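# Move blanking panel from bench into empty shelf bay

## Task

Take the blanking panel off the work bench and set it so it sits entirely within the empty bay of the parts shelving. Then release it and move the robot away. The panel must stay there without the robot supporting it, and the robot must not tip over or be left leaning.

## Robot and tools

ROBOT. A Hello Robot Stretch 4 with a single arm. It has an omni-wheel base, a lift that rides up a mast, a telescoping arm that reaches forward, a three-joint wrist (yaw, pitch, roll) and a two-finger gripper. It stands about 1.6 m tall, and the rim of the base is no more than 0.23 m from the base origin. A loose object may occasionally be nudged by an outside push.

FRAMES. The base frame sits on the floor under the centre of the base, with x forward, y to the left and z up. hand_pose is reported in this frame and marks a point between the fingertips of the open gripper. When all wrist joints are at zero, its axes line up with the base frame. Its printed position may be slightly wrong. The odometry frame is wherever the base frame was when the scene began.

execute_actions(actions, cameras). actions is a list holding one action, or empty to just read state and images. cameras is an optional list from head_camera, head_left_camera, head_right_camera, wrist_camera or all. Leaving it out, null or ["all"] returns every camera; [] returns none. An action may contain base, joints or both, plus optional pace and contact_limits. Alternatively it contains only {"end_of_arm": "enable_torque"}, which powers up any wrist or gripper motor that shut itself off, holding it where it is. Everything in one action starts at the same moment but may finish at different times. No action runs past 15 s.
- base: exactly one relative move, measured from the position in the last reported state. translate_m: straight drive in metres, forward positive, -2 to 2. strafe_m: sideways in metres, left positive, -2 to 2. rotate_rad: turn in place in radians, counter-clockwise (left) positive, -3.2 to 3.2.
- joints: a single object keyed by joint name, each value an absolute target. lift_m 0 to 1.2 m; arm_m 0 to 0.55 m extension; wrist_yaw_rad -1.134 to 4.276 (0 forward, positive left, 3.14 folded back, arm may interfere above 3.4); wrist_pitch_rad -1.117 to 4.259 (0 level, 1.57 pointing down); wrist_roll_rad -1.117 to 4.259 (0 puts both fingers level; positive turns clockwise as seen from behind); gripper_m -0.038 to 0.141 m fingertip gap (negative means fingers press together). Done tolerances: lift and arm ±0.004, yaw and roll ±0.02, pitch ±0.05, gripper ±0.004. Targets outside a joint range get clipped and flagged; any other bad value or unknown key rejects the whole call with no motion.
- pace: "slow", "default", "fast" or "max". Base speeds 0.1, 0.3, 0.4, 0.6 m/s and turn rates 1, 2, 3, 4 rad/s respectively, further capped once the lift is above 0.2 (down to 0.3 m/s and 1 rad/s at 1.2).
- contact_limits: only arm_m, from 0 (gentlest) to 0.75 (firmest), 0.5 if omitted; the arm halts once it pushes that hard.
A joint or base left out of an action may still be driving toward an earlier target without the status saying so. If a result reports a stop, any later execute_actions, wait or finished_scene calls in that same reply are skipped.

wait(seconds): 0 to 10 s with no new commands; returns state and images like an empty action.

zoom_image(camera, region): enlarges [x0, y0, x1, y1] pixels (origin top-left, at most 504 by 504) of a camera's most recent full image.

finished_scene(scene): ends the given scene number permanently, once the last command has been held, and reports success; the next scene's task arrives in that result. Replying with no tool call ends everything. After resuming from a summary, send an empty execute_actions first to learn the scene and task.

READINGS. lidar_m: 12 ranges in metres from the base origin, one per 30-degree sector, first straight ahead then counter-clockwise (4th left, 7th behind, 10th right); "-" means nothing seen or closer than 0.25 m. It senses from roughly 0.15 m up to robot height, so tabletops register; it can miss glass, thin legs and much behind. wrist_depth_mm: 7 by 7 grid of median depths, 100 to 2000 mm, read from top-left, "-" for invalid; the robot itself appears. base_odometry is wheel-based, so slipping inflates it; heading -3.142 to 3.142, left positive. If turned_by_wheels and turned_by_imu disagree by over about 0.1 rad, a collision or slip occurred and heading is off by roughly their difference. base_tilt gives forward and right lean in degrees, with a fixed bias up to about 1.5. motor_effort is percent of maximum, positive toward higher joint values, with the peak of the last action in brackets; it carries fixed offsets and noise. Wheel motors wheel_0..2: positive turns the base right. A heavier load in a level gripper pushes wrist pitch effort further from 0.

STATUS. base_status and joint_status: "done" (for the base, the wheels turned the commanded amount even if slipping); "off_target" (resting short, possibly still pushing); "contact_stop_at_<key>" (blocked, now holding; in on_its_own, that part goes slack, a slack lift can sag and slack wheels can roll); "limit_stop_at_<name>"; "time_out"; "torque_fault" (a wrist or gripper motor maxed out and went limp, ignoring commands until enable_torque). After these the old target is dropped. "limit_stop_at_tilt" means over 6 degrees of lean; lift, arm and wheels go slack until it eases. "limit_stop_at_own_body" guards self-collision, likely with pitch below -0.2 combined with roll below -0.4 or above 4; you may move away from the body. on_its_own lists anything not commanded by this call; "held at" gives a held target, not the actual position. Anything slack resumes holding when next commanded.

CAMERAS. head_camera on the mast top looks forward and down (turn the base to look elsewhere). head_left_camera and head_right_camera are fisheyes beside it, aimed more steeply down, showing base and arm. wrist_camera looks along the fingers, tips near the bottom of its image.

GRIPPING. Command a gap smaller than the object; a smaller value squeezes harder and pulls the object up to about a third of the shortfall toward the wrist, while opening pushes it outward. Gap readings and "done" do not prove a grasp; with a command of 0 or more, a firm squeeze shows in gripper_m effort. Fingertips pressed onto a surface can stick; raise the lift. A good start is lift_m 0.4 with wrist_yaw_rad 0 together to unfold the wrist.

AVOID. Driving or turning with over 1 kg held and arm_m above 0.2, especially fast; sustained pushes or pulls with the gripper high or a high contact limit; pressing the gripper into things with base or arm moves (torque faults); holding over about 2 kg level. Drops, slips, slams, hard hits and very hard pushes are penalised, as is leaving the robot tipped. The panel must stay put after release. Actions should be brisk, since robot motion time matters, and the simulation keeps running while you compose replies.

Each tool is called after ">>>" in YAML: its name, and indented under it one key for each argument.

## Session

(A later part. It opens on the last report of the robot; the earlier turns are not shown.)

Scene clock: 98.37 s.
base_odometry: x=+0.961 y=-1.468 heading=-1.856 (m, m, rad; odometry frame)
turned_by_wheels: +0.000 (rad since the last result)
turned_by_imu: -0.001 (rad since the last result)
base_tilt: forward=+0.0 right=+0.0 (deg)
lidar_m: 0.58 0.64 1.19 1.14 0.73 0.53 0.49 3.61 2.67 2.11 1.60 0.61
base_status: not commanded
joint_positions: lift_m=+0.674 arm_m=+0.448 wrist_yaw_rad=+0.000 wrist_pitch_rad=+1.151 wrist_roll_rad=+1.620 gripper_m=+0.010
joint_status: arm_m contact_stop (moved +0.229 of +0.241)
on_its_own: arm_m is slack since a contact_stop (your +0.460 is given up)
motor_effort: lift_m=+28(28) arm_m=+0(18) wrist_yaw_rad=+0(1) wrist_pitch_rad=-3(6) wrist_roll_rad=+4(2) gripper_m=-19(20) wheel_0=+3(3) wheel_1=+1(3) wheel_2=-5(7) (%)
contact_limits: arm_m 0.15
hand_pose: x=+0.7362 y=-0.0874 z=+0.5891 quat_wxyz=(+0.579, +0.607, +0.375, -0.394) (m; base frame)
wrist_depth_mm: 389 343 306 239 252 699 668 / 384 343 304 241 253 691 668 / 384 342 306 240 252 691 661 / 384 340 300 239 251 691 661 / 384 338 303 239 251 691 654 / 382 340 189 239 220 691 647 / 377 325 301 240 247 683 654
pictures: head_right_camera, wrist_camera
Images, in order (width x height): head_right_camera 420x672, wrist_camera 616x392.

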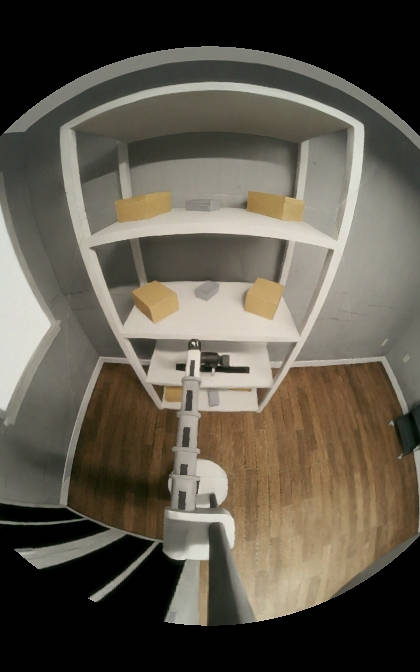

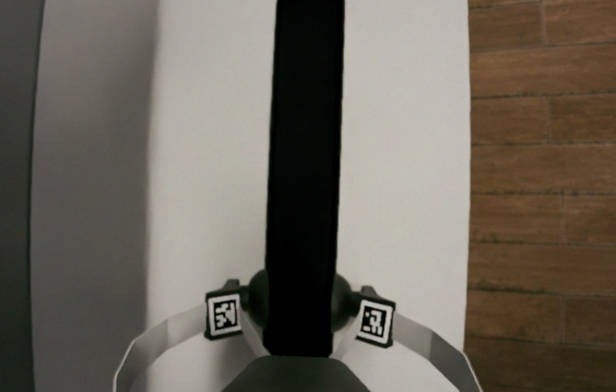

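>>> execute_actions:
  actions:
    - {"joints":{"arm_m":0.435,"lift_m":0.66},"pace":"slow"}
  cameras: []

>>> execute_actions:
  actions:
    - {"joints":{"gripper_m":0.065},"pace":"slow"}
  cameras: ["wrist_camera"]

>>> execute_actions:
  actions:
    - {"joints":{"lift_m":0.69},"pace":"slow"}
  cameras: ["wrist_camera"]

>>> execute_actions:
  actions:
    - {"joints":{"arm_m":0.0},"base":{"translate_m":-0.1}}
  cameras: ["head_camera"]

Scene clock: 104.73 s.
base_odometry: x=+0.961 y=-1.468 heading=-1.856 (m, m, rad; odometry frame)
turned_by_wheels: +0.000 (rad since the last result)
turned_by_imu: -0.001 (rad since the last result)
base_tilt: forward=+0.0 right=+0.0 (deg)
lidar_m: 0.57 0.63 1.18 1.13 0.72 0.49 0.47 3.59 2.65 2.11 1.57 0.61
base_status: not commanded
joint_positions: lift_m=+0.660 arm_m=+0.436 wrist_yaw_rad=+0.000 wrist_pitch_rad=+1.151 wrist_roll_rad=+1.620 gripper_m=+0.010
joint_status: all done
motor_effort: lift_m=+18(29) arm_m=-5(6) wrist_yaw_rad=+0(0) wrist_pitch_rad=-3(3) wrist_roll_rad=+4(3) gripper_m=-19(19) wheel_0=+3(3) wheel_1=+1(1) wheel_2=-5(5) (%)
hand_pose: x=+0.7243 y=-0.0874 z=+0.5749 quat_wxyz=(+0.579, +0.607, +0.375, -0.394) (m; base frame)
wrist_depth_mm: 377 336 297 240 243 691 654 / 375 332 294 240 243 691 654 / 373 329 293 239 241 691 654 / 370 329 293 240 241 683 654 / 368 327 291 239 240 683 640 / 370 327 189 239 220 691 647 / 370 315 291 238 237 683 647
pictures: none
No camera images: the call's "cameras" was empty. Leave "cameras" out to get every camera's image.

Scene clock: 106.97 s.
base_odometry: x=+0.961 y=-1.468 heading=-1.856 (m, m, rad; odometry frame)
turned_by_wheels: +0.000 (rad since the last result)
turned_by_imu: -0.001 (rad since the last result)
base_tilt: forward=-0.1 right=+0.0 (deg)
lidar_m: 0.59 0.62 1.18 1.13 0.72 0.53 0.49 3.61 2.67 2.13 1.59 0.62
base_status: not commanded
joint_positions: lift_m=+0.660 arm_m=+0.436 wrist_yaw_rad=+0.000 wrist_pitch_rad=+1.151 wrist_roll_rad=+1.620 gripper_m=+0.065
joint_status: all done
motor_effort: lift_m=+18(18) arm_m=-5(5) wrist_yaw_rad=+0(0) wrist_pitch_rad=-3(3) wrist_roll_rad=+3(3) gripper_m=-3(21) wheel_0=+3(3) wheel_1=+1(1) wheel_2=-5(5) (%)
hand_pose: x=+0.7243 y=-0.0874 z=+0.5750 quat_wxyz=(+0.579, +0.607, +0.375, -0.394) (m; base frame)
wrist_depth_mm: 382 334 294 264 242 683 654 / 377 330 293 259 242 691 661 / 375 330 294 259 242 691 654 / 368 327 290 263 241 691 654 / 368 327 290 262 240 691 647 / 370 329 197 258 216 691 647 / 370 327 290 151 239 691 647
pictures: wrist_camera
Images, in order (width x height): wrist_camera 616x392.

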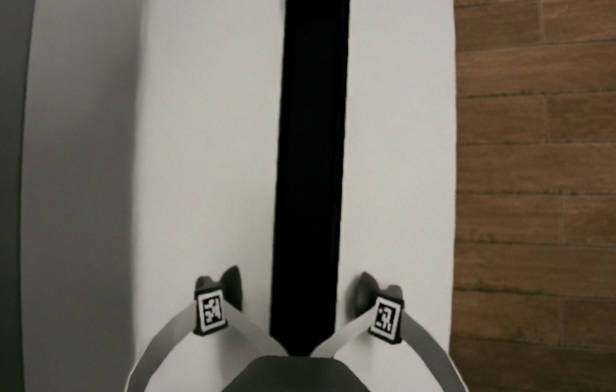

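Scene clock: 108.03 s.
base_odometry: x=+0.961 y=-1.468 heading=-1.856 (m, m, rad; odometry frame)
turned_by_wheels: +0.000 (rad since the last result)
turned_by_imu: +0.000 (rad since the last result)
base_tilt: forward=+0.0 right=-0.1 (deg)
lidar_m: 0.56 0.63 1.19 1.10 0.71 0.52 0.50 3.60 2.67 2.13 1.54 0.63
base_status: not commanded
joint_positions: lift_m=+0.690 arm_m=+0.435 wrist_yaw_rad=+0.000 wrist_pitch_rad=+1.151 wrist_roll_rad=+1.620 gripper_m=+0.065
joint_status: all done
motor_effort: lift_m=+25(30) arm_m=+1(5) wrist_yaw_rad=+0(0) wrist_pitch_rad=-2(5) wrist_roll_rad=+3(4) gripper_m=-3(2) wheel_0=+3(3) wheel_1=+1(1) wheel_2=-5(5) (%)
hand_pose: x=+0.7232 y=-0.0874 z=+0.6044 quat_wxyz=(+0.579, +0.607, +0.375, -0.394) (m; base frame)
wrist_depth_mm: 421 373 329 297 272 715 676 / 427 373 329 294 272 715 668 / 418 368 327 291 272 715 683 / 413 366 327 289 272 715 691 / 413 366 325 291 271 715 676 / 413 368 196 290 215 699 668 / 413 364 325 151 268 699 676
pictures: wrist_camera
Images, in order (width x height): wrist_camera 616x392.

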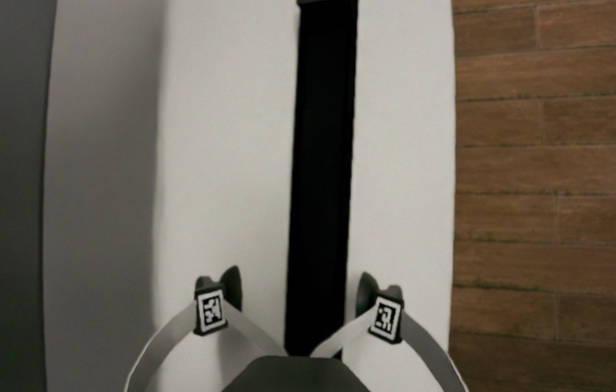

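Scene clock: 110.40 s.
base_odometry: x=+0.989 y=-1.372 heading=-1.856 (m, m, rad; odometry frame)
turned_by_wheels: +0.000 (rad since the last result)
turned_by_imu: -0.001 (rad since the last result)
base_tilt: forward=-0.1 right=+0.0 (deg)
lidar_m: 0.67 0.73 1.18 1.13 0.57 0.42 0.37 3.62 2.66 2.11 1.70 0.71
base_status: done
joint_positions: lift_m=+0.690 arm_m=+0.001 wrist_yaw_rad=+0.000 wrist_pitch_rad=+1.151 wrist_roll_rad=+1.620 gripper_m=+0.065
joint_status: all done
motor_effort: lift_m=+23(25) arm_m=-5(6) wrist_yaw_rad=+1(0) wrist_pitch_rad=-3(3) wrist_roll_rad=+2(3) gripper_m=-2(3) wheel_0=-2(5) wheel_1=-4(13) wheel_2=+4(14) (%)
hand_pose: x=+0.2897 y=-0.0874 z=+0.6046 quat_wxyz=(+0.578, +0.608, +0.375, -0.394) (m; base frame)
wrist_depth_mm: 976 1060 931 866 798 715 683 / 960 917 931 878 798 723 676 / 991 891 904 866 798 732 683 / 991 976 904 854 798 723 504 / 960 976 891 866 788 539 496 / 976 931 196 854 215 535 500 / 976 842 891 150 788 525 500
pictures: head_camera
Images, in order (width x height): head_camera 420x560.

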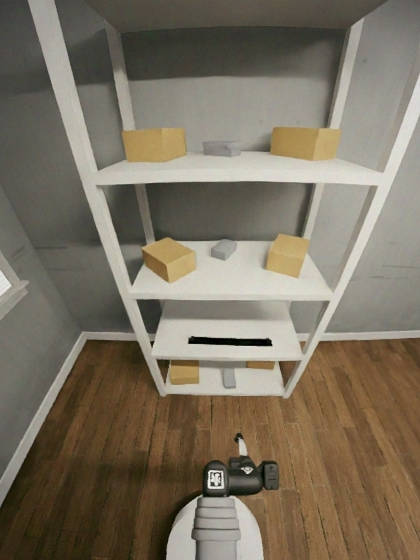

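>>> finished_scene:
  scene: 1

The scene is finished: the task was done.


## Next scene

The same job, from a new start.

>>> execute_actions:
  actions: []

Scene clock: 0.00 s.
base_odometry: x=+0.000 y=+0.000 heading=+0.000 (m, m, rad; odometry frame)
turned_by_wheels: +0.000 (rad since the last result)
turned_by_imu: +0.000 (rad since the last result)
base_tilt: forward=+0.0 right=+0.0 (deg)
lidar_m: 1.02 1.02 1.73 1.54 2.33 1.73 1.50 1.51 1.34 2.43 2.07 1.17
base_status: not commanded
joint_positions: lift_m=+0.148 arm_m=+0.001 wrist_yaw_rad=+3.225 wrist_pitch_rad=-0.008 wrist_roll_rad=+0.003 gripper_m=+0.057
joint_status: not commanded
motor_effort: lift_m=+21 arm_m=-1 wrist_yaw_rad=+1 wrist_pitch_rad=-6 wrist_roll_rad=+1 gripper_m=-3 wheel_0=+0 wheel_1=-1 wheel_2=+0 (%)
hand_pose: x=-0.1233 y=+0.0631 z=+0.3287 quat_wxyz=(-0.042, +0.004, +0.001, +0.999) (m; base frame)
wrist_depth_mm: - - 136 1708 1756 1808 1921 / - - 135 1708 1808 1808 1863 / - - 134 1708 1756 1863 1921 / - 118 135 1708 1708 1808 1863 / 192 1537 1618 1661 1756 1808 1863 / 204 1255 198 1366 213 1430 1397 / 204 798 854 148 854 878 946
pictures: head_camera, head_left_camera, head_right_camera, wrist_camera
Images, in order (width x height): head_camera 420x560, head_left_camera 420x672, head_right_camera 420x672, wrist_camera 616x392.

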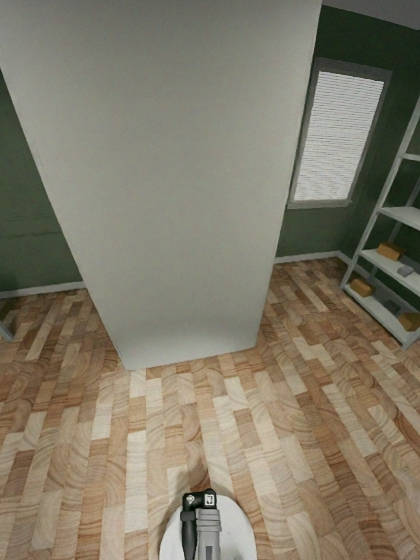

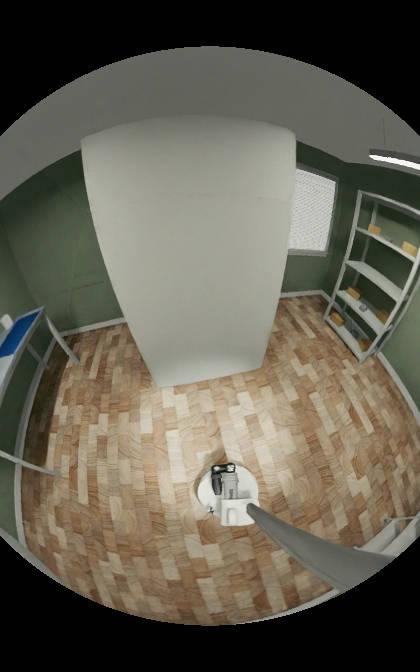

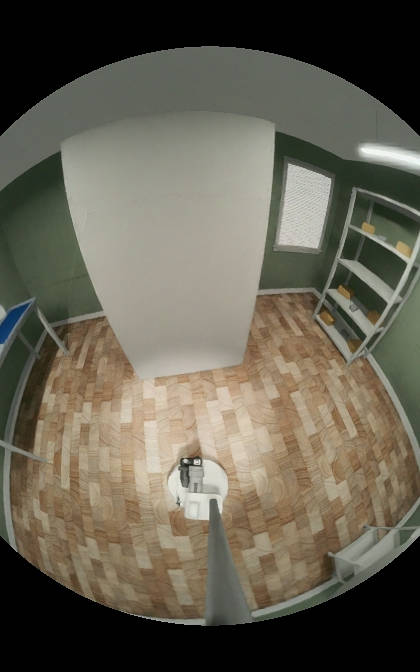

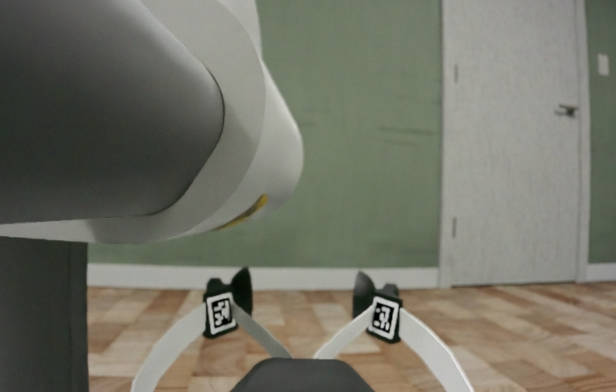

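>>> execute_actions:
  actions:
    - {"base":{"rotate_rad":1.25},"joints":{"lift_m":0.6,"wrist_yaw_rad":0}}
  cameras: ["head_camera"]

>>> execute_actions:
  actions:
    - {"base":{"translate_m":1.0},"joints":{"lift_m":1.1,"wrist_pitch_rad":1.57,"gripper_m":0.1}}
  cameras: ["head_camera"]

Scene clock: 5.50 s.
base_odometry: x=+0.000 y=+0.000 heading=+1.249 (m, m, rad; odometry frame)
turned_by_wheels: +1.249 (rad since the last result)
turned_by_imu: +1.269 (rad since the last result)
base_tilt: forward=+0.0 right=+0.0 (deg)
lidar_m: 1.57 1.54 2.16 1.56 1.51 1.37 1.53 2.43 2.07 1.07 1.00 1.05
base_status: done
joint_positions: lift_m=+0.600 arm_m=+0.001 wrist_yaw_rad=+0.000 wrist_pitch_rad=-0.008 wrist_roll_rad=+0.003 gripper_m=+0.057
joint_status: all done
motor_effort: lift_m=+24(24) arm_m=-1(1) wrist_yaw_rad=-1(6) wrist_pitch_rad=-6(7) wrist_roll_rad=+3(2) gripper_m=-3(4) wheel_0=-2(10) wheel_1=-3(9) wheel_2=-5(12) (%)
hand_pose: x=+0.4600 y=-0.0873 z=+0.7802 quat_wxyz=(+1.000, +0.001, -0.004, +0.000) (m; base frame)
wrist_depth_mm: 1808 1983 - - - - 1921 / 1808 1983 - - - - 1863 / 1708 - - - - - 1863 / 1708 1921 - - - - 1863 / 1808 - - - - - 1863 / 1756 1921 198 - 213 - 1863 / 1708 1708 1863 148 1863 1921 1863
pictures: head_camera
Images, in order (width x height): head_camera 420x560.

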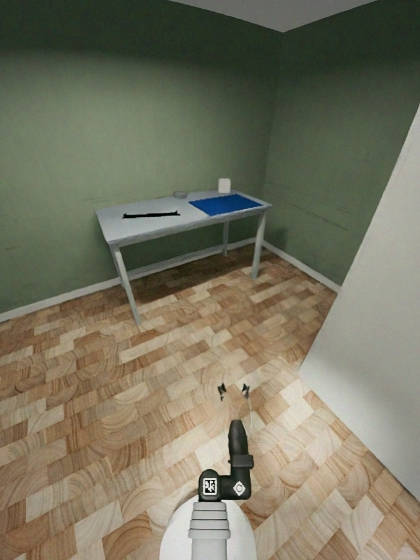

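Scene clock: 10.30 s.
base_odometry: x=+0.316 y=+0.949 heading=+1.249 (m, m, rad; odometry frame)
turned_by_wheels: +0.000 (rad since the last result)
turned_by_imu: -0.004 (rad since the last result)
base_tilt: forward=-0.1 right=+0.0 (deg)
lidar_m: 0.70 0.65 0.69 2.03 1.99 2.09 2.33 2.80 0.74 0.66 1.52 0.97
base_status: done
joint_positions: lift_m=+1.100 arm_m=+0.001 wrist_yaw_rad=+0.000 wrist_pitch_rad=+1.570 wrist_roll_rad=+0.003 gripper_m=+0.100
joint_status: all done
motor_effort: lift_m=+22(22) arm_m=-1(2) wrist_yaw_rad=+1(1) wrist_pitch_rad=+1(6) wrist_roll_rad=+3(1) gripper_m=-1(3) wheel_0=+2(6) wheel_1=+2(5) wheel_2=-4(15) (%)
hand_pose: x=+0.1717 y=-0.0874 z=+0.9896 quat_wxyz=(+0.707, +0.001, +0.707, -0.001) (m; base frame)
wrist_depth_mm: 1229 1229 1255 1229 1229 1255 1255 / 1255 1229 1255 1205 1255 1229 1255 / 1229 1229 1229 1229 1229 1255 1229 / 1255 1229 1229 1255 1229 1229 1255 / 1205 1229 1025 1008 1229 1229 1255 / 1229 1229 213 1008 215 1281 931 / 1229 1205 1229 148 1255 1138 809
pictures: head_camera
Images, in order (width x height): head_camera 420x560.

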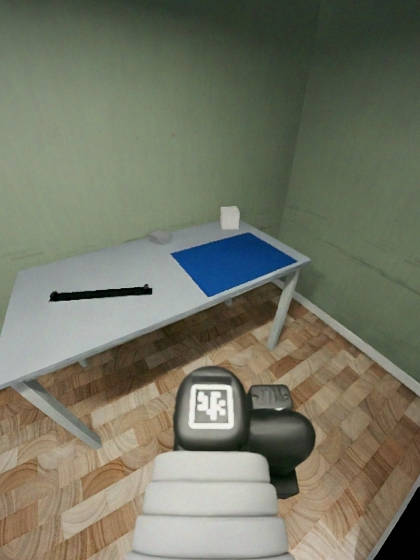

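>>> execute_actions:
  actions:
    - {"base":{"rotate_rad":0.58},"joints":{"lift_m":1.15,"arm_m":0.2}}
  cameras: []

>>> execute_actions:
  actions:
    - {"base":{"translate_m":0.3},"joints":{"arm_m":0.45,"wrist_roll_rad":-1.05}}
  cameras: ["head_right_camera","wrist_camera"]

Scene clock: 15.20 s.
base_odometry: x=+0.316 y=+0.949 heading=+1.828 (m, m, rad; odometry frame)
turned_by_wheels: +0.579 (rad since the last result)
turned_by_imu: +0.587 (rad since the last result)
base_tilt: forward=-0.1 right=+0.0 (deg)
lidar_m: 0.65 0.71 2.08 2.00 2.14 2.36 2.97 0.70 0.67 1.73 0.92 0.69
base_status: done
joint_positions: lift_m=+1.150 arm_m=+0.199 wrist_yaw_rad=+0.000 wrist_pitch_rad=+1.570 wrist_roll_rad=+0.003 gripper_m=+0.100
joint_status: all done
motor_effort: lift_m=+23(25) arm_m=+5(5) wrist_yaw_rad=+0(0) wrist_pitch_rad=+1(1) wrist_roll_rad=+2(1) gripper_m=-1(0) wheel_0=-4(9) wheel_1=-5(5) wheel_2=-7(11) (%)
hand_pose: x=+0.3703 y=-0.0874 z=+1.0395 quat_wxyz=(+0.707, +0.001, +0.707, -0.001) (m; base frame)
wrist_depth_mm: 1255 1308 1281 1308 1308 1308 1336 / 1281 1281 1308 1281 1281 1308 1308 / 1281 1281 1281 1281 1281 1308 1308 / 1281 1281 1308 1281 1308 1281 1281 / 1308 1255 1336 1281 1308 1308 1308 / 1308 1281 213 1060 215 1308 1308 / 1308 1281 1060 148 1281 1336 1308
pictures: none
No camera images: the call's "cameras" was empty. Leave "cameras" out to get every camera's image.

Scene clock: 17.67 s.
base_odometry: x=+0.240 y=+1.238 heading=+1.828 (m, m, rad; odometry frame)
turned_by_wheels: +0.000 (rad since the last result)
turned_by_imu: -0.002 (rad since the last result)
base_tilt: forward=-0.1 right=+0.0 (deg)
lidar_m: 0.36 0.39 0.54 2.00 2.12 2.55 1.79 0.90 1.07 1.73 0.50 0.38
base_status: done
joint_positions: lift_m=+1.150 arm_m=+0.449 wrist_yaw_rad=+0.000 wrist_pitch_rad=+1.570 wrist_roll_rad=-1.050 gripper_m=+0.100
joint_status: all done
motor_effort: lift_m=+23(23) arm_m=+5(5) wrist_yaw_rad=+0(1) wrist_pitch_rad=+1(1) wrist_roll_rad=+0(3) gripper_m=-3(2) wheel_0=+3(11) wheel_1=+4(9) wheel_2=-6(15) (%)
hand_pose: x=+0.6204 y=-0.0874 z=+1.0395 quat_wxyz=(+0.612, -0.354, +0.612, +0.354) (m; base frame)
wrist_depth_mm: 351 351 355 351 353 355 355 / 353 351 351 351 351 351 353 / 351 351 353 349 353 353 353 / 351 353 351 349 351 353 351 / 349 349 351 349 351 351 351 / 351 351 214 347 215 351 351 / 878 349 349 148 349 351 351
pictures: head_right_camera, wrist_camera
Images, in order (width x height): head_right_camera 420x672, wrist_camera 616x392.

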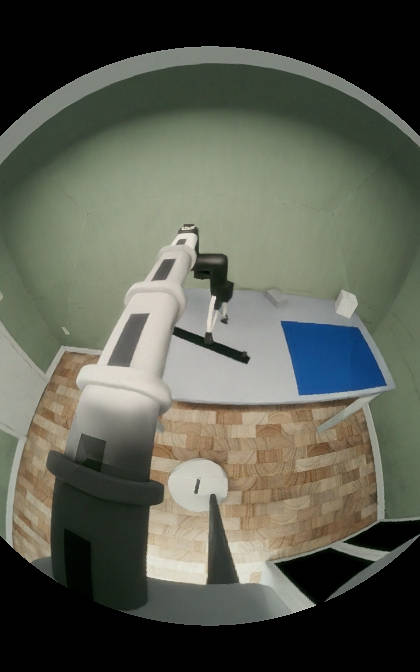

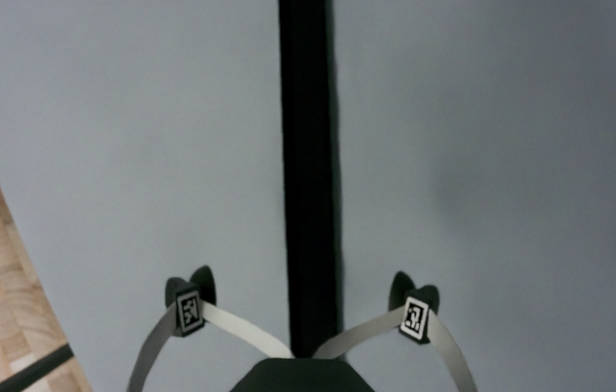

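>>> execute_actions:
  actions:
    - {"base":{"strafe_m":0.045},"joints":{"arm_m":0.483,"wrist_roll_rad":-1.08,"gripper_m":0.065,"lift_m":1.13}}
  cameras: ["wrist_camera"]

>>> execute_actions:
  actions:
    - {"joints":{"lift_m":1.055}}
  cameras: ["wrist_camera","head_right_camera"]

Scene clock: 22.43 s.
base_odometry: x=+0.196 y=+1.227 heading=+1.828 (m, m, rad; odometry frame)
turned_by_wheels: +0.000 (rad since the last result)
turned_by_imu: -0.002 (rad since the last result)
base_tilt: forward=+0.0 right=-0.1 (deg)
lidar_m: 0.35 0.38 1.71 1.94 2.07 2.52 3.31 0.92 1.07 1.77 0.50 0.37
base_status: done
joint_positions: lift_m=+1.130 arm_m=+0.482 wrist_yaw_rad=+0.000 wrist_pitch_rad=+1.570 wrist_roll_rad=-1.080 gripper_m=+0.065
joint_status: all done
motor_effort: lift_m=+18(18) arm_m=+4(5) wrist_yaw_rad=+1(0) wrist_pitch_rad=+1(1) wrist_roll_rad=+0(1) gripper_m=-3(0) wheel_0=-1(10) wheel_1=+3(11) wheel_2=+0(4) (%)
hand_pose: x=+0.6533 y=-0.0874 z=+1.0199 quat_wxyz=(+0.607, -0.364, +0.606, +0.363) (m; base frame)
wrist_depth_mm: 332 334 332 330 332 332 334 / 330 332 330 332 334 332 334 / 330 332 332 330 332 332 332 / 332 332 330 329 334 332 332 / 330 332 330 330 332 332 332 / 330 330 196 327 332 330 330 / 329 330 330 147 330 332 330
pictures: wrist_camera
Images, in order (width x height): wrist_camera 616x392.

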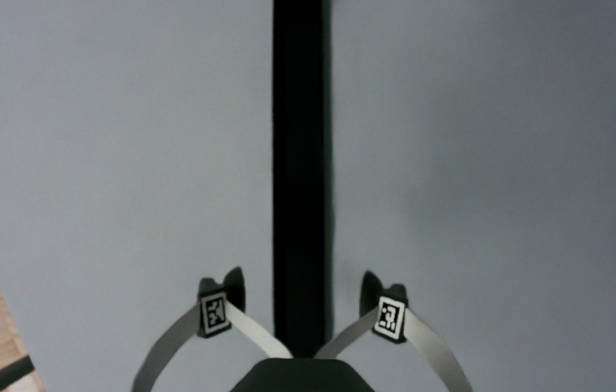

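Scene clock: 23.73 s.
base_odometry: x=+0.196 y=+1.227 heading=+1.828 (m, m, rad; odometry frame)
turned_by_wheels: +0.000 (rad since the last result)
turned_by_imu: +0.000 (rad since the last result)
base_tilt: forward=+0.0 right=+0.1 (deg)
lidar_m: 0.35 0.40 1.69 1.96 2.07 2.54 3.32 0.92 1.06 1.78 0.52 0.37
base_status: not commanded
joint_positions: lift_m=+1.055 arm_m=+0.482 wrist_yaw_rad=+0.000 wrist_pitch_rad=+1.570 wrist_roll_rad=-1.080 gripper_m=+0.065
joint_status: all done
motor_effort: lift_m=+18(16) arm_m=+5(5) wrist_yaw_rad=+0(0) wrist_pitch_rad=+1(1) wrist_roll_rad=+1(0) gripper_m=-2(2) wheel_0=-1(1) wheel_1=+3(3) wheel_2=+0(0) (%)
hand_pose: x=+0.6533 y=-0.0874 z=+0.9449 quat_wxyz=(+0.607, -0.364, +0.606, +0.363) (m; base frame)
wrist_depth_mm: 257 258 256 254 257 258 258 / 256 256 256 255 257 258 258 / 256 256 256 254 257 257 257 / 256 255 256 254 256 256 255 / 256 255 256 254 256 256 256 / 255 255 196 254 255 255 256 / 254 255 255 147 255 255 255
pictures: head_right_camera, wrist_camera
Images, in order (width x height): head_right_camera 420x672, wrist_camera 616x392.

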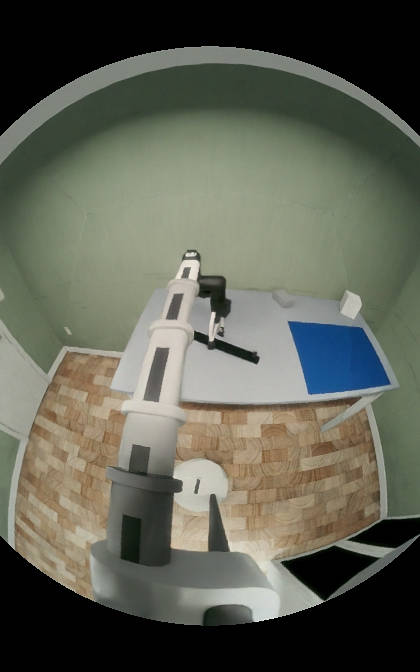

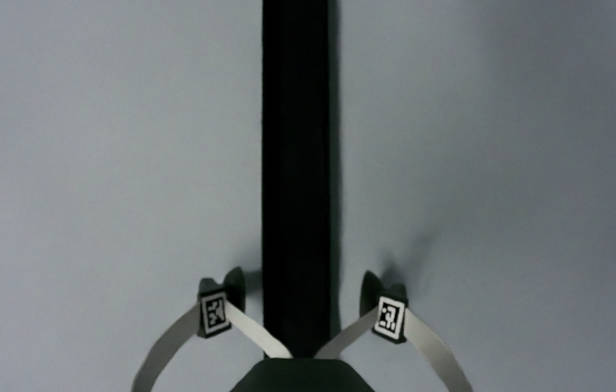

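Clip just at the top edge: near centre.

>>> execute_actions:
  actions:
    - {"joints":{"lift_m":1.045,"arm_m":0.476},"pace":"slow"}
  cameras: []

>>> execute_actions:
  actions:
    - {"joints":{"gripper_m":0.01},"pace":"slow"}
  cameras: []

>>> execute_actions:
  actions:
    - {"joints":{"lift_m":1.09},"pace":"slow"}
  cameras: ["wrist_camera"]

Scene clock: 28.53 s.
base_odometry: x=+0.196 y=+1.227 heading=+1.828 (m, m, rad; odometry frame)
turned_by_wheels: +0.000 (rad since the last result)
turned_by_imu: -0.001 (rad since the last result)
base_tilt: forward=-0.1 right=+0.0 (deg)
lidar_m: 0.36 0.39 1.70 1.95 2.09 2.53 3.32 0.92 1.07 1.77 0.52 0.37
base_status: not commanded
joint_positions: lift_m=+1.045 arm_m=+0.477 wrist_yaw_rad=+0.000 wrist_pitch_rad=+1.569 wrist_roll_rad=-1.080 gripper_m=+0.065
joint_status: all done
motor_effort: lift_m=+16(19) arm_m=-6(4) wrist_yaw_rad=+0(0) wrist_pitch_rad=+5(4) wrist_roll_rad=+1(1) gripper_m=-2(3) wheel_0=-1(1) wheel_1=+3(2) wheel_2=+0(0) (%)
hand_pose: x=+0.6485 y=-0.0874 z=+0.9351 quat_wxyz=(+0.607, -0.364, +0.606, +0.363) (m; base frame)
wrist_depth_mm: 248 248 248 246 249 249 249 / 247 247 248 245 248 249 250 / 246 246 248 244 247 248 248 / 247 247 248 244 248 248 248 / 247 247 247 244 247 247 248 / 246 245 196 244 213 247 247 / 246 246 246 145 246 247 247
pictures: none
No camera images: the call's "cameras" was empty. Leave "cameras" out to get every camera's image.

Scene clock: 30.77 s.
base_odometry: x=+0.196 y=+1.227 heading=+1.828 (m, m, rad; odometry frame)
turned_by_wheels: +0.000 (rad since the last result)
turned_by_imu: -0.001 (rad since the last result)
base_tilt: forward=+0.0 right=+0.0 (deg)
lidar_m: 0.36 0.38 1.69 1.95 2.07 2.52 3.34 0.93 1.06 1.77 0.50 0.38
base_status: not commanded
joint_positions: lift_m=+1.045 arm_m=+0.477 wrist_yaw_rad=+0.000 wrist_pitch_rad=+1.570 wrist_roll_rad=-1.080 gripper_m=+0.010
joint_status: all done
motor_effort: lift_m=+18(18) arm_m=-5(5) wrist_yaw_rad=+0(0) wrist_pitch_rad=+1(6) wrist_roll_rad=+0(1) gripper_m=-20(21) wheel_0=-1(1) wheel_1=+2(3) wheel_2=+0(0) (%)
hand_pose: x=+0.6481 y=-0.0874 z=+0.9350 quat_wxyz=(+0.607, -0.364, +0.606, +0.363) (m; base frame)
wrist_depth_mm: 247 248 246 241 248 248 248 / 246 246 247 241 247 247 248 / 246 247 246 240 247 247 246 / 245 246 246 239 247 246 246 / 245 245 246 238 245 247 246 / 245 245 191 238 214 246 246 / 245 245 245 230 245 245 245
pictures: none
No camera images: the call's "cameras" was empty. Leave "cameras" out to get every camera's image.

Scene clock: 32.00 s.
base_odometry: x=+0.196 y=+1.227 heading=+1.828 (m, m, rad; odometry frame)
turned_by_wheels: +0.000 (rad since the last result)
turned_by_imu: +0.000 (rad since the last result)
base_tilt: forward=-0.1 right=-0.1 (deg)
lidar_m: 0.35 0.38 1.69 1.95 2.08 2.52 3.33 0.91 1.07 1.78 0.51 0.37
base_status: not commanded
joint_positions: lift_m=+1.090 arm_m=+0.477 wrist_yaw_rad=+0.000 wrist_pitch_rad=+1.570 wrist_roll_rad=-1.080 gripper_m=+0.010
joint_status: all done
motor_effort: lift_m=+24(27) arm_m=-5(5) wrist_yaw_rad=+0(0) wrist_pitch_rad=+1(1) wrist_roll_rad=+1(0) gripper_m=-22(21) wheel_0=-1(1) wheel_1=+3(3) wheel_2=+0(0) (%)
hand_pose: x=+0.6481 y=-0.0874 z=+0.9795 quat_wxyz=(+0.607, -0.364, +0.606, +0.363) (m; base frame)
wrist_depth_mm: 293 291 293 242 293 293 293 / 291 291 291 241 291 293 291 / 291 290 291 239 291 291 291 / 291 290 291 240 291 293 291 / 290 290 290 238 290 290 291 / 290 290 191 237 215 290 290 / 287 290 289 231 290 291 290
pictures: wrist_camera
Images, in order (width x height): wrist_camera 616x392.

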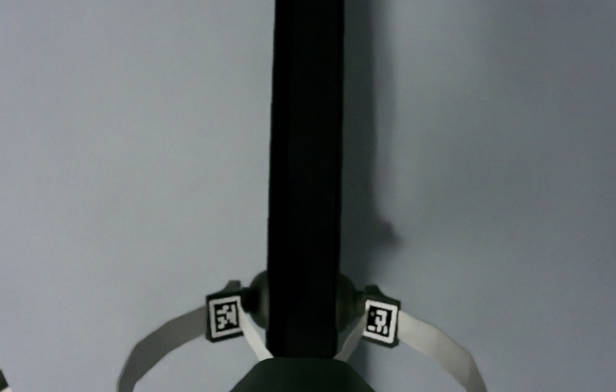

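>>> execute_actions:
  actions:
    - {"base":{"translate_m":-0.2},"joints":{"lift_m":1.14,"arm_m":0.2,"wrist_roll_rad":1.62}}
  cameras: []

>>> execute_actions:
  actions:
    - {"base":{"rotate_rad":3.02},"joints":{"arm_m":0.0,"wrist_pitch_rad":1.1},"pace":"slow"}
  cameras: ["head_camera"]

>>> execute_actions:
  actions:
    - {"base":{"translate_m":2.0}}
  cameras: ["head_camera","head_left_camera"]

Scene clock: 38.87 s.
base_odometry: x=+0.247 y=+1.034 heading=+1.828 (m, m, rad; odometry frame)
turned_by_wheels: +0.000 (rad since the last result)
turned_by_imu: -0.002 (rad since the last result)
base_tilt: forward=-0.1 right=-0.2 (deg)
lidar_m: 0.32 0.37 2.00 1.95 2.09 2.37 3.17 0.78 0.78 1.77 0.48 0.38
base_status: done
joint_positions: lift_m=+1.140 arm_m=+0.201 wrist_yaw_rad=+0.000 wrist_pitch_rad=+1.570 wrist_roll_rad=+1.619 gripper_m=+0.010
joint_status: all done
motor_effort: lift_m=+24(26) arm_m=-5(6) wrist_yaw_rad=+1(0) wrist_pitch_rad=-1(1) wrist_roll_rad=+3(8) gripper_m=-21(22) wheel_0=-4(6) wheel_1=-4(8) wheel_2=+6(15) (%)
hand_pose: x=+0.3719 y=-0.0874 z=+1.0295 quat_wxyz=(+0.488, +0.512, +0.487, -0.512) (m; base frame)
wrist_depth_mm: 338 1255 1255 241 1308 1308 1308 / 338 1281 1281 241 1308 1308 1308 / 336 1255 1281 240 1308 1308 1308 / 334 1255 1255 238 1078 1308 1308 / 336 1255 1281 236 1060 1078 1308 / 334 1281 191 236 213 1308 1308 / 334 1255 1160 230 1255 1281 1281
pictures: none
No camera images: the call's "cameras" was empty. Leave "cameras" out to get every camera's image.

Scene clock: 43.17 s.
base_odometry: x=+0.247 y=+1.034 heading=-1.437 (m, m, rad; odometry frame)
turned_by_wheels: +3.019 (rad since the last result)
turned_by_imu: +3.070 (rad since the last result)
base_tilt: forward=+0.0 right=+0.0 (deg)
lidar_m: 0.28 0.29 0.75 1.57 0.88 0.61 0.57 0.59 1.80 1.94 0.38 0.35
base_status: done
joint_positions: lift_m=+1.140 arm_m=+0.001 wrist_yaw_rad=+0.000 wrist_pitch_rad=+1.102 wrist_roll_rad=+1.620 gripper_m=+0.010
joint_status: all done
motor_effort: lift_m=+23(24) arm_m=-5(7) wrist_yaw_rad=+1(1) wrist_pitch_rad=-4(5) wrist_roll_rad=+2(3) gripper_m=-20(20) wheel_0=-4(7) wheel_1=-4(6) wheel_2=-8(11) (%)
hand_pose: x=+0.3026 y=-0.0874 z=+1.0607 quat_wxyz=(+0.588, +0.617, +0.361, -0.379) (m; base frame)
wrist_depth_mm: - 1863 1661 241 1281 1138 1078 / - 1863 1576 241 1281 1160 1078 / - 1863 1618 240 1281 1138 1060 / - 1921 1618 239 1255 1160 891 / - 1921 1576 238 1281 960 878 / - 1863 190 237 213 1160 878 / - 1756 1618 235 1229 1098 1060
pictures: head_camera
Images, in order (width x height): head_camera 420x560.

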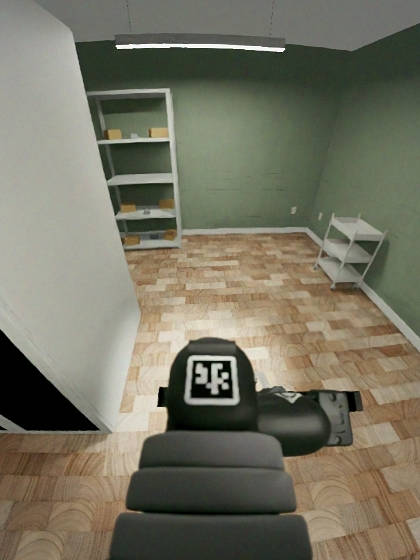

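Scene clock: 51.30 s.
base_odometry: x=+0.515 y=-0.948 heading=-1.436 (m, m, rad; odometry frame)
turned_by_wheels: +0.000 (rad since the last result)
turned_by_imu: -0.008 (rad since the last result)
base_tilt: forward=+0.0 right=-0.1 (deg)
lidar_m: 0.27 0.29 1.18 1.94 0.86 0.97 3.37 2.82 1.93 1.37 0.40 0.35
base_status: done
joint_positions: lift_m=+1.140 arm_m=+0.001 wrist_yaw_rad=+0.000 wrist_pitch_rad=+1.102 wrist_roll_rad=+1.620 gripper_m=+0.010
joint_status: not commanded
motor_effort: lift_m=+23(23) arm_m=-5(5) wrist_yaw_rad=+1(1) wrist_pitch_rad=-4(4) wrist_roll_rad=+3(4) gripper_m=-21(21) wheel_0=+4(6) wheel_1=+4(9) wheel_2=-3(15) (%)
hand_pose: x=+0.3026 y=-0.0874 z=+1.0608 quat_wxyz=(+0.588, +0.617, +0.361, -0.379) (m; base frame)
wrist_depth_mm: 1205 1499 1618 241 1281 1160 1078 / 1182 1537 1618 241 1281 1138 1060 / 1160 1499 1576 240 1255 1160 1060 / 1160 1464 1618 239 1281 1160 891 / 1138 1397 1576 237 1281 960 891 / 1118 1397 190 236 214 1138 891 / 1078 1229 1576 236 1229 1118 1060
pictures: head_camera, head_left_camera
Images, in order (width x height): head_camera 420x560, head_left_camera 420x672.

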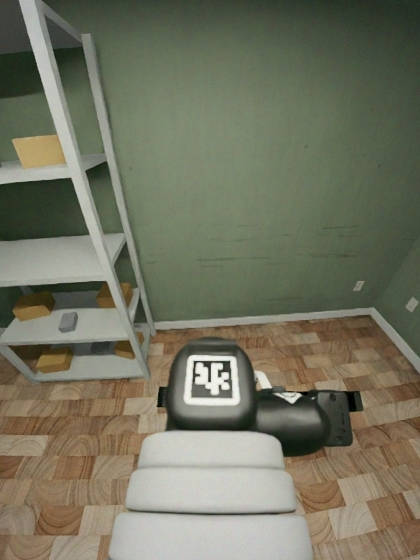

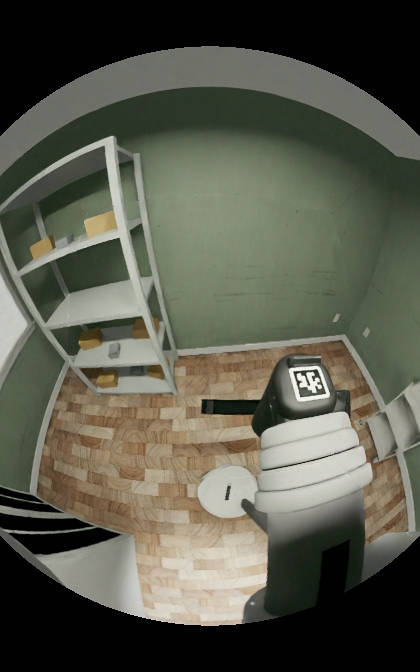

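>>> execute_actions:
  actions:
    - {"base":{"translate_m":0.12}}
  cameras: []

>>> execute_actions:
  actions:
    - {"base":{"strafe_m":0.97},"joints":{"arm_m":0.1}}
  cameras: []

>>> execute_actions:
  actions:
    - {"base":{"rotate_rad":0.07},"joints":{"arm_m":0.15},"pace":"slow"}

Scene clock: 58.23 s.
base_odometry: x=+0.531 y=-1.067 heading=-1.436 (m, m, rad; odometry frame)
turned_by_wheels: +0.000 (rad since the last result)
turned_by_imu: -0.002 (rad since the last result)
base_tilt: forward=-0.1 right=+0.0 (deg)
lidar_m: 0.28 0.29 1.02 1.93 0.92 0.99 3.49 2.77 1.92 1.36 0.41 0.35
base_status: done
joint_positions: lift_m=+1.140 arm_m=+0.001 wrist_yaw_rad=+0.000 wrist_pitch_rad=+1.101 wrist_roll_rad=+1.620 gripper_m=+0.010
joint_status: not commanded
motor_effort: lift_m=+23(22) arm_m=-5(5) wrist_yaw_rad=+1(1) wrist_pitch_rad=-4(4) wrist_roll_rad=+3(2) gripper_m=-20(21) wheel_0=+2(8) wheel_1=+2(8) wheel_2=-4(14) (%)
hand_pose: x=+0.3026 y=-0.0874 z=+1.0608 quat_wxyz=(+0.588, +0.617, +0.361, -0.379) (m; base frame)
wrist_depth_mm: 1098 1366 1618 240 1281 1160 1060 / 1098 1366 1576 240 1281 1138 1060 / 1060 1308 1618 239 1281 1138 1060 / 1025 1308 1618 240 1308 1160 891 / 1042 1281 1537 237 1255 960 878 / 1008 1229 190 237 214 1138 878 / 1008 1098 1464 234 1229 1098 1078
pictures: none
No camera images: the call's "cameras" was empty. Leave "cameras" out to get every camera's image.

Scene clock: 62.80 s.
base_odometry: x=+1.492 y=-0.936 heading=-1.436 (m, m, rad; odometry frame)
turned_by_wheels: +0.000 (rad since the last result)
turned_by_imu: -0.005 (rad since the last result)
base_tilt: forward=+0.1 right=+0.0 (deg)
lidar_m: 0.37 0.38 1.03 0.97 0.99 0.68 0.62 0.63 2.95 2.33 1.86 0.42
base_status: done
joint_positions: lift_m=+1.140 arm_m=+0.099 wrist_yaw_rad=+0.000 wrist_pitch_rad=+1.101 wrist_roll_rad=+1.620 gripper_m=+0.010
joint_status: all done
motor_effort: lift_m=+23(22) arm_m=+4(5) wrist_yaw_rad=+1(1) wrist_pitch_rad=-4(4) wrist_roll_rad=+2(4) gripper_m=-22(21) wheel_0=+0(10) wheel_1=+3(8) wheel_2=+0(2) (%)
hand_pose: x=+0.4005 y=-0.0874 z=+1.0608 quat_wxyz=(+0.588, +0.617, +0.361, -0.379) (m; base frame)
wrist_depth_mm: 455 1138 1098 241 1281 1160 1078 / 459 1008 931 241 1281 1160 1078 / 455 891 904 238 1281 1138 1060 / 455 991 917 238 1281 1182 904 / 452 991 878 238 1281 1160 891 / 452 976 190 237 213 1138 891 / 455 413 831 235 1229 1118 1078
pictures: none
No camera images: the call's "cameras" was empty. Leave "cameras" out to get every camera's image.

Scene clock: 64.50 s.
base_odometry: x=+1.492 y=-0.936 heading=-1.367 (m, m, rad; odometry frame)
turned_by_wheels: +0.069 (rad since the last result)
turned_by_imu: +0.070 (rad since the last result)
base_tilt: forward=-0.2 right=-0.1 (deg)
lidar_m: 0.43 0.45 1.01 0.96 0.92 0.66 0.63 0.65 2.90 2.34 1.76 0.45
base_status: done
joint_positions: lift_m=+1.140 arm_m=+0.149 wrist_yaw_rad=+0.000 wrist_pitch_rad=+1.101 wrist_roll_rad=+1.620 gripper_m=+0.010
joint_status: all done
motor_effort: lift_m=+23(22) arm_m=+5(6) wrist_yaw_rad=+0(0) wrist_pitch_rad=-4(4) wrist_roll_rad=+3(2) gripper_m=-20(21) wheel_0=-3(6) wheel_1=-2(4) wheel_2=-6(9) (%)
hand_pose: x=+0.4505 y=-0.0874 z=+1.0608 quat_wxyz=(+0.588, +0.617, +0.361, -0.379) (m; base frame)
wrist_depth_mm: 459 424 1336 241 1255 1182 1060 / 459 421 891 241 1255 1160 1060 / 452 418 904 239 1281 1160 1042 / 449 418 917 238 1255 1160 1042 / 452 418 917 237 1281 1160 878 / 452 407 190 236 214 1138 1042 / 455 397 820 235 1255 1098 1060
pictures: head_camera, head_left_camera, head_right_camera, wrist_camera
Images, in order (width x height): head_camera 420x560, head_left_camera 420x672, head_right_camera 420x672, wrist_camera 616x392.

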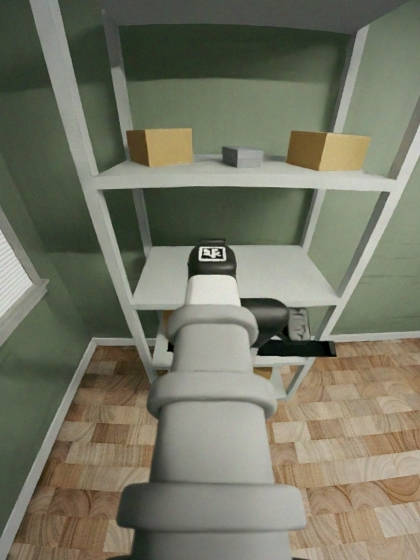

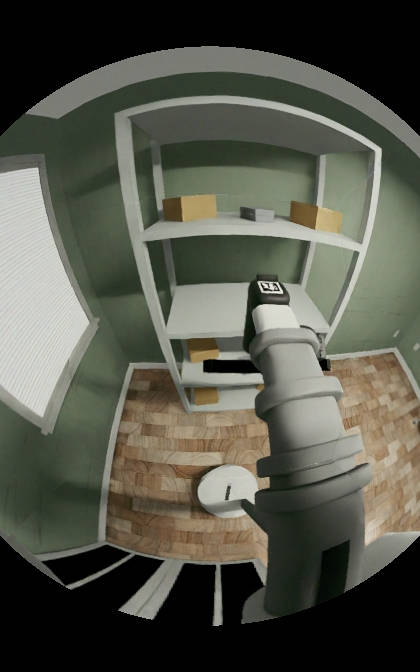

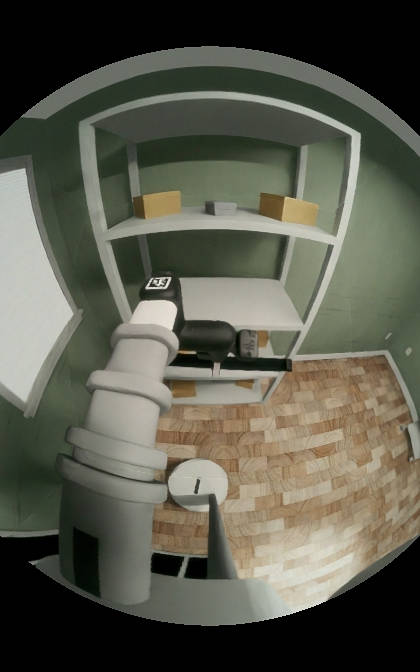

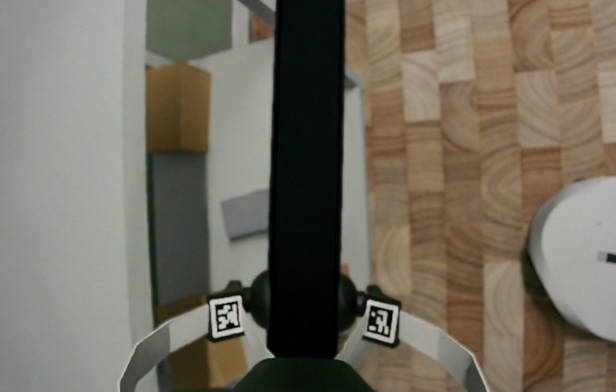

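>>> execute_actions:
  actions:
    - {"joints":{"arm_m":0.47,"lift_m":1.125},"contact_limits":{"arm_m":0.15},"pace":"slow"}
  cameras: ["head_right_camera","wrist_camera"]

Scene clock: 71.73 s.
base_odometry: x=+1.492 y=-0.936 heading=-1.367 (m, m, rad; odometry frame)
turned_by_wheels: +0.000 (rad since the last result)
turned_by_imu: -0.003 (rad since the last result)
base_tilt: forward=+0.0 right=+0.0 (deg)
lidar_m: 0.66 0.70 1.00 0.96 0.91 0.66 0.62 0.66 2.88 2.32 1.75 0.72
base_status: not commanded
joint_positions: lift_m=+1.125 arm_m=+0.469 wrist_yaw_rad=+0.000 wrist_pitch_rad=+1.101 wrist_roll_rad=+1.620 gripper_m=+0.010
joint_status: all done
motor_effort: lift_m=+18(17) arm_m=+5(5) wrist_yaw_rad=+1(0) wrist_pitch_rad=-4(4) wrist_roll_rad=+3(2) gripper_m=-21(21) wheel_0=-3(3) wheel_1=-2(3) wheel_2=-6(6) (%)
contact_limits: arm_m 0.15
hand_pose: x=+0.7705 y=-0.0874 z=+1.0461 quat_wxyz=(+0.588, +0.617, +0.361, -0.379) (m; base frame)
wrist_depth_mm: 433 368 320 241 258 1118 1060 / 433 368 320 240 258 1098 1078 / 427 368 319 241 258 1098 1042 / 424 366 319 238 255 1118 1042 / 424 364 315 238 254 1118 1042 / 427 364 190 237 214 1098 1042 / 427 347 317 236 248 1078 1060
pictures: head_right_camera, wrist_camera
Images, in order (width x height): head_right_camera 420x672, wrist_camera 616x392.

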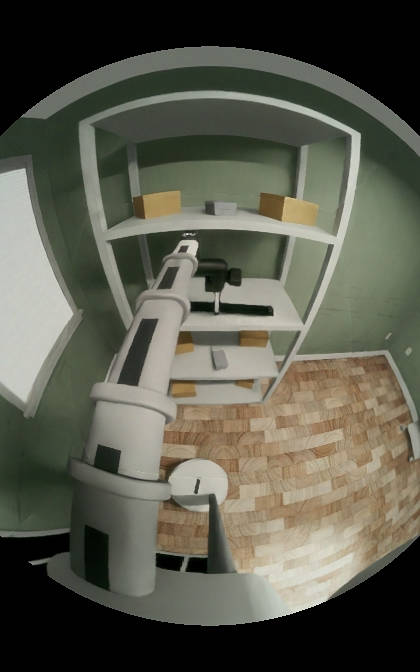

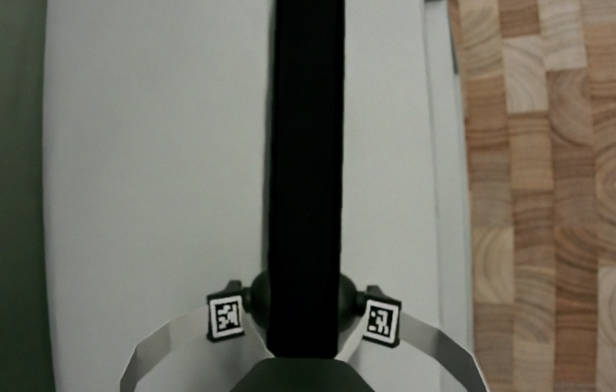

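>>> execute_actions:
  actions:
    - {"joints":{"arm_m":0.49,"lift_m":1.106},"contact_limits":{"arm_m":0.15},"pace":"slow"}
  cameras: []

>>> execute_actions:
  actions:
    - {"joints":{"gripper_m":0.062},"pace":"slow"}
  cameras: ["wrist_camera"]

>>> execute_actions:
  actions:
    - {"joints":{"arm_m":0.0,"lift_m":1.12},"base":{"translate_m":-0.1}}
  cameras: ["head_camera"]

Scene clock: 78.17 s.
base_odometry: x=+1.492 y=-0.936 heading=-1.367 (m, m, rad; odometry frame)
turned_by_wheels: +0.000 (rad since the last result)
turned_by_imu: -0.002 (rad since the last result)
base_tilt: forward=+0.0 right=+0.0 (deg)
lidar_m: 0.68 0.69 1.01 0.95 0.94 0.66 0.63 0.64 2.90 2.33 1.75 0.72
base_status: not commanded
joint_positions: lift_m=+1.106 arm_m=+0.489 wrist_yaw_rad=+0.000 wrist_pitch_rad=+1.101 wrist_roll_rad=+1.620 gripper_m=+0.010
joint_status: all done
motor_effort: lift_m=+18(16) arm_m=+5(6) wrist_yaw_rad=+1(0) wrist_pitch_rad=-4(4) wrist_roll_rad=+3(3) gripper_m=-20(21) wheel_0=-3(3) wheel_1=-2(2) wheel_2=-6(6) (%)
contact_limits: arm_m 0.15
hand_pose: x=+0.7905 y=-0.0874 z=+1.0271 quat_wxyz=(+0.588, +0.617, +0.361, -0.379) (m; base frame)
wrist_depth_mm: 399 343 297 241 235 1098 1042 / 397 340 294 241 235 1098 1060 / 394 338 294 239 235 1098 1025 / 397 336 293 239 235 1078 1025 / 394 338 293 238 235 1078 1025 / 397 338 190 237 213 1060 1042 / 397 320 294 235 229 1060 1042
pictures: none
No camera images: the call's "cameras" was empty. Leave "cameras" out to get every camera's image.

Scene clock: 80.30 s.
base_odometry: x=+1.492 y=-0.936 heading=-1.367 (m, m, rad; odometry frame)
turned_by_wheels: +0.000 (rad since the last result)
turned_by_imu: -0.001 (rad since the last result)
base_tilt: forward=+0.0 right=+0.1 (deg)
lidar_m: 0.68 0.69 0.99 0.97 0.91 0.66 0.63 0.66 2.91 2.34 1.75 0.71
base_status: not commanded
joint_positions: lift_m=+1.106 arm_m=+0.489 wrist_yaw_rad=+0.000 wrist_pitch_rad=+1.099 wrist_roll_rad=+1.620 gripper_m=+0.062
joint_status: all done
motor_effort: lift_m=+18(18) arm_m=+5(5) wrist_yaw_rad=+0(1) wrist_pitch_rad=+4(4) wrist_roll_rad=+3(3) gripper_m=-2(24) wheel_0=-3(3) wheel_1=-2(3) wheel_2=-6(6) (%)
hand_pose: x=+0.7912 y=-0.0874 z=+1.0275 quat_wxyz=(+0.588, +0.618, +0.360, -0.378) (m; base frame)
wrist_depth_mm: 404 347 300 260 236 1078 1042 / 404 345 298 260 236 1078 1025 / 402 342 297 256 236 1078 1042 / 399 342 296 256 236 1060 1025 / 399 342 297 255 236 1078 1042 / 399 343 195 256 213 1060 1025 / 402 342 296 148 232 1060 1042
pictures: wrist_camera
Images, in order (width x height): wrist_camera 616x392.

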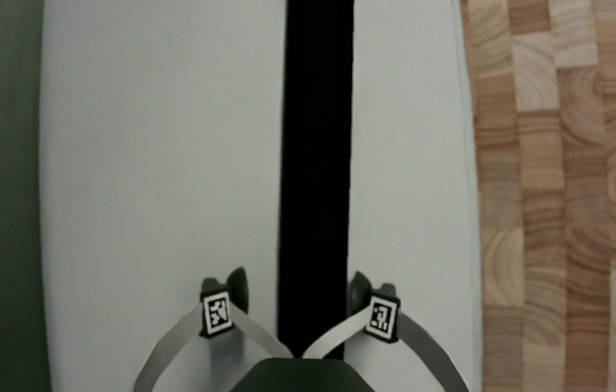

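Scene clock: 82.80 s.
base_odometry: x=+1.472 y=-0.839 heading=-1.367 (m, m, rad; odometry frame)
turned_by_wheels: +0.000 (rad since the last result)
turned_by_imu: -0.001 (rad since the last result)
base_tilt: forward=+0.0 right=+0.1 (deg)
lidar_m: 0.77 0.82 0.98 0.98 0.79 0.56 0.52 0.55 2.90 2.33 1.87 0.82
base_status: done
joint_positions: lift_m=+1.120 arm_m=+0.001 wrist_yaw_rad=+0.000 wrist_pitch_rad=+1.101 wrist_roll_rad=+1.620 gripper_m=+0.062
joint_status: all done
motor_effort: lift_m=+23(25) arm_m=-5(6) wrist_yaw_rad=+1(0) wrist_pitch_rad=-3(4) wrist_roll_rad=+3(4) gripper_m=-3(4) wheel_0=-3(8) wheel_1=-3(7) wheel_2=+5(13) (%)
hand_pose: x=+0.3027 y=-0.0874 z=+1.0408 quat_wxyz=(+0.588, +0.617, +0.361, -0.379) (m; base frame)
wrist_depth_mm: 1042 1205 1576 1397 1255 1138 1060 / 1008 976 1078 1397 1281 1118 1042 / 1008 991 1336 1397 1281 1138 1042 / 1042 1042 1366 1336 1255 1138 866 / 1042 1025 946 1366 1255 931 866 / 1008 960 195 1336 214 1138 854 / 1008 891 931 147 1255 1118 1060
pictures: head_camera
Images, in order (width x height): head_camera 420x560.

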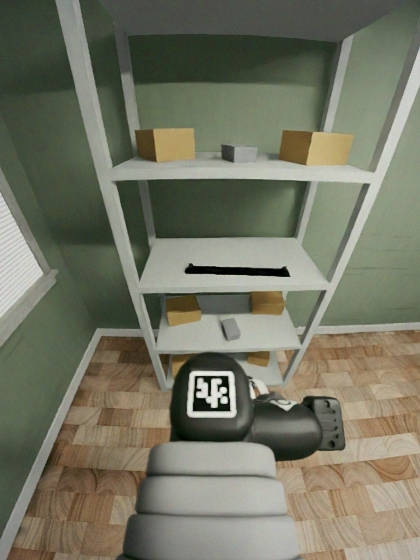

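>>> finished_scene:
  scene: 2

The scene is finished: the task was done.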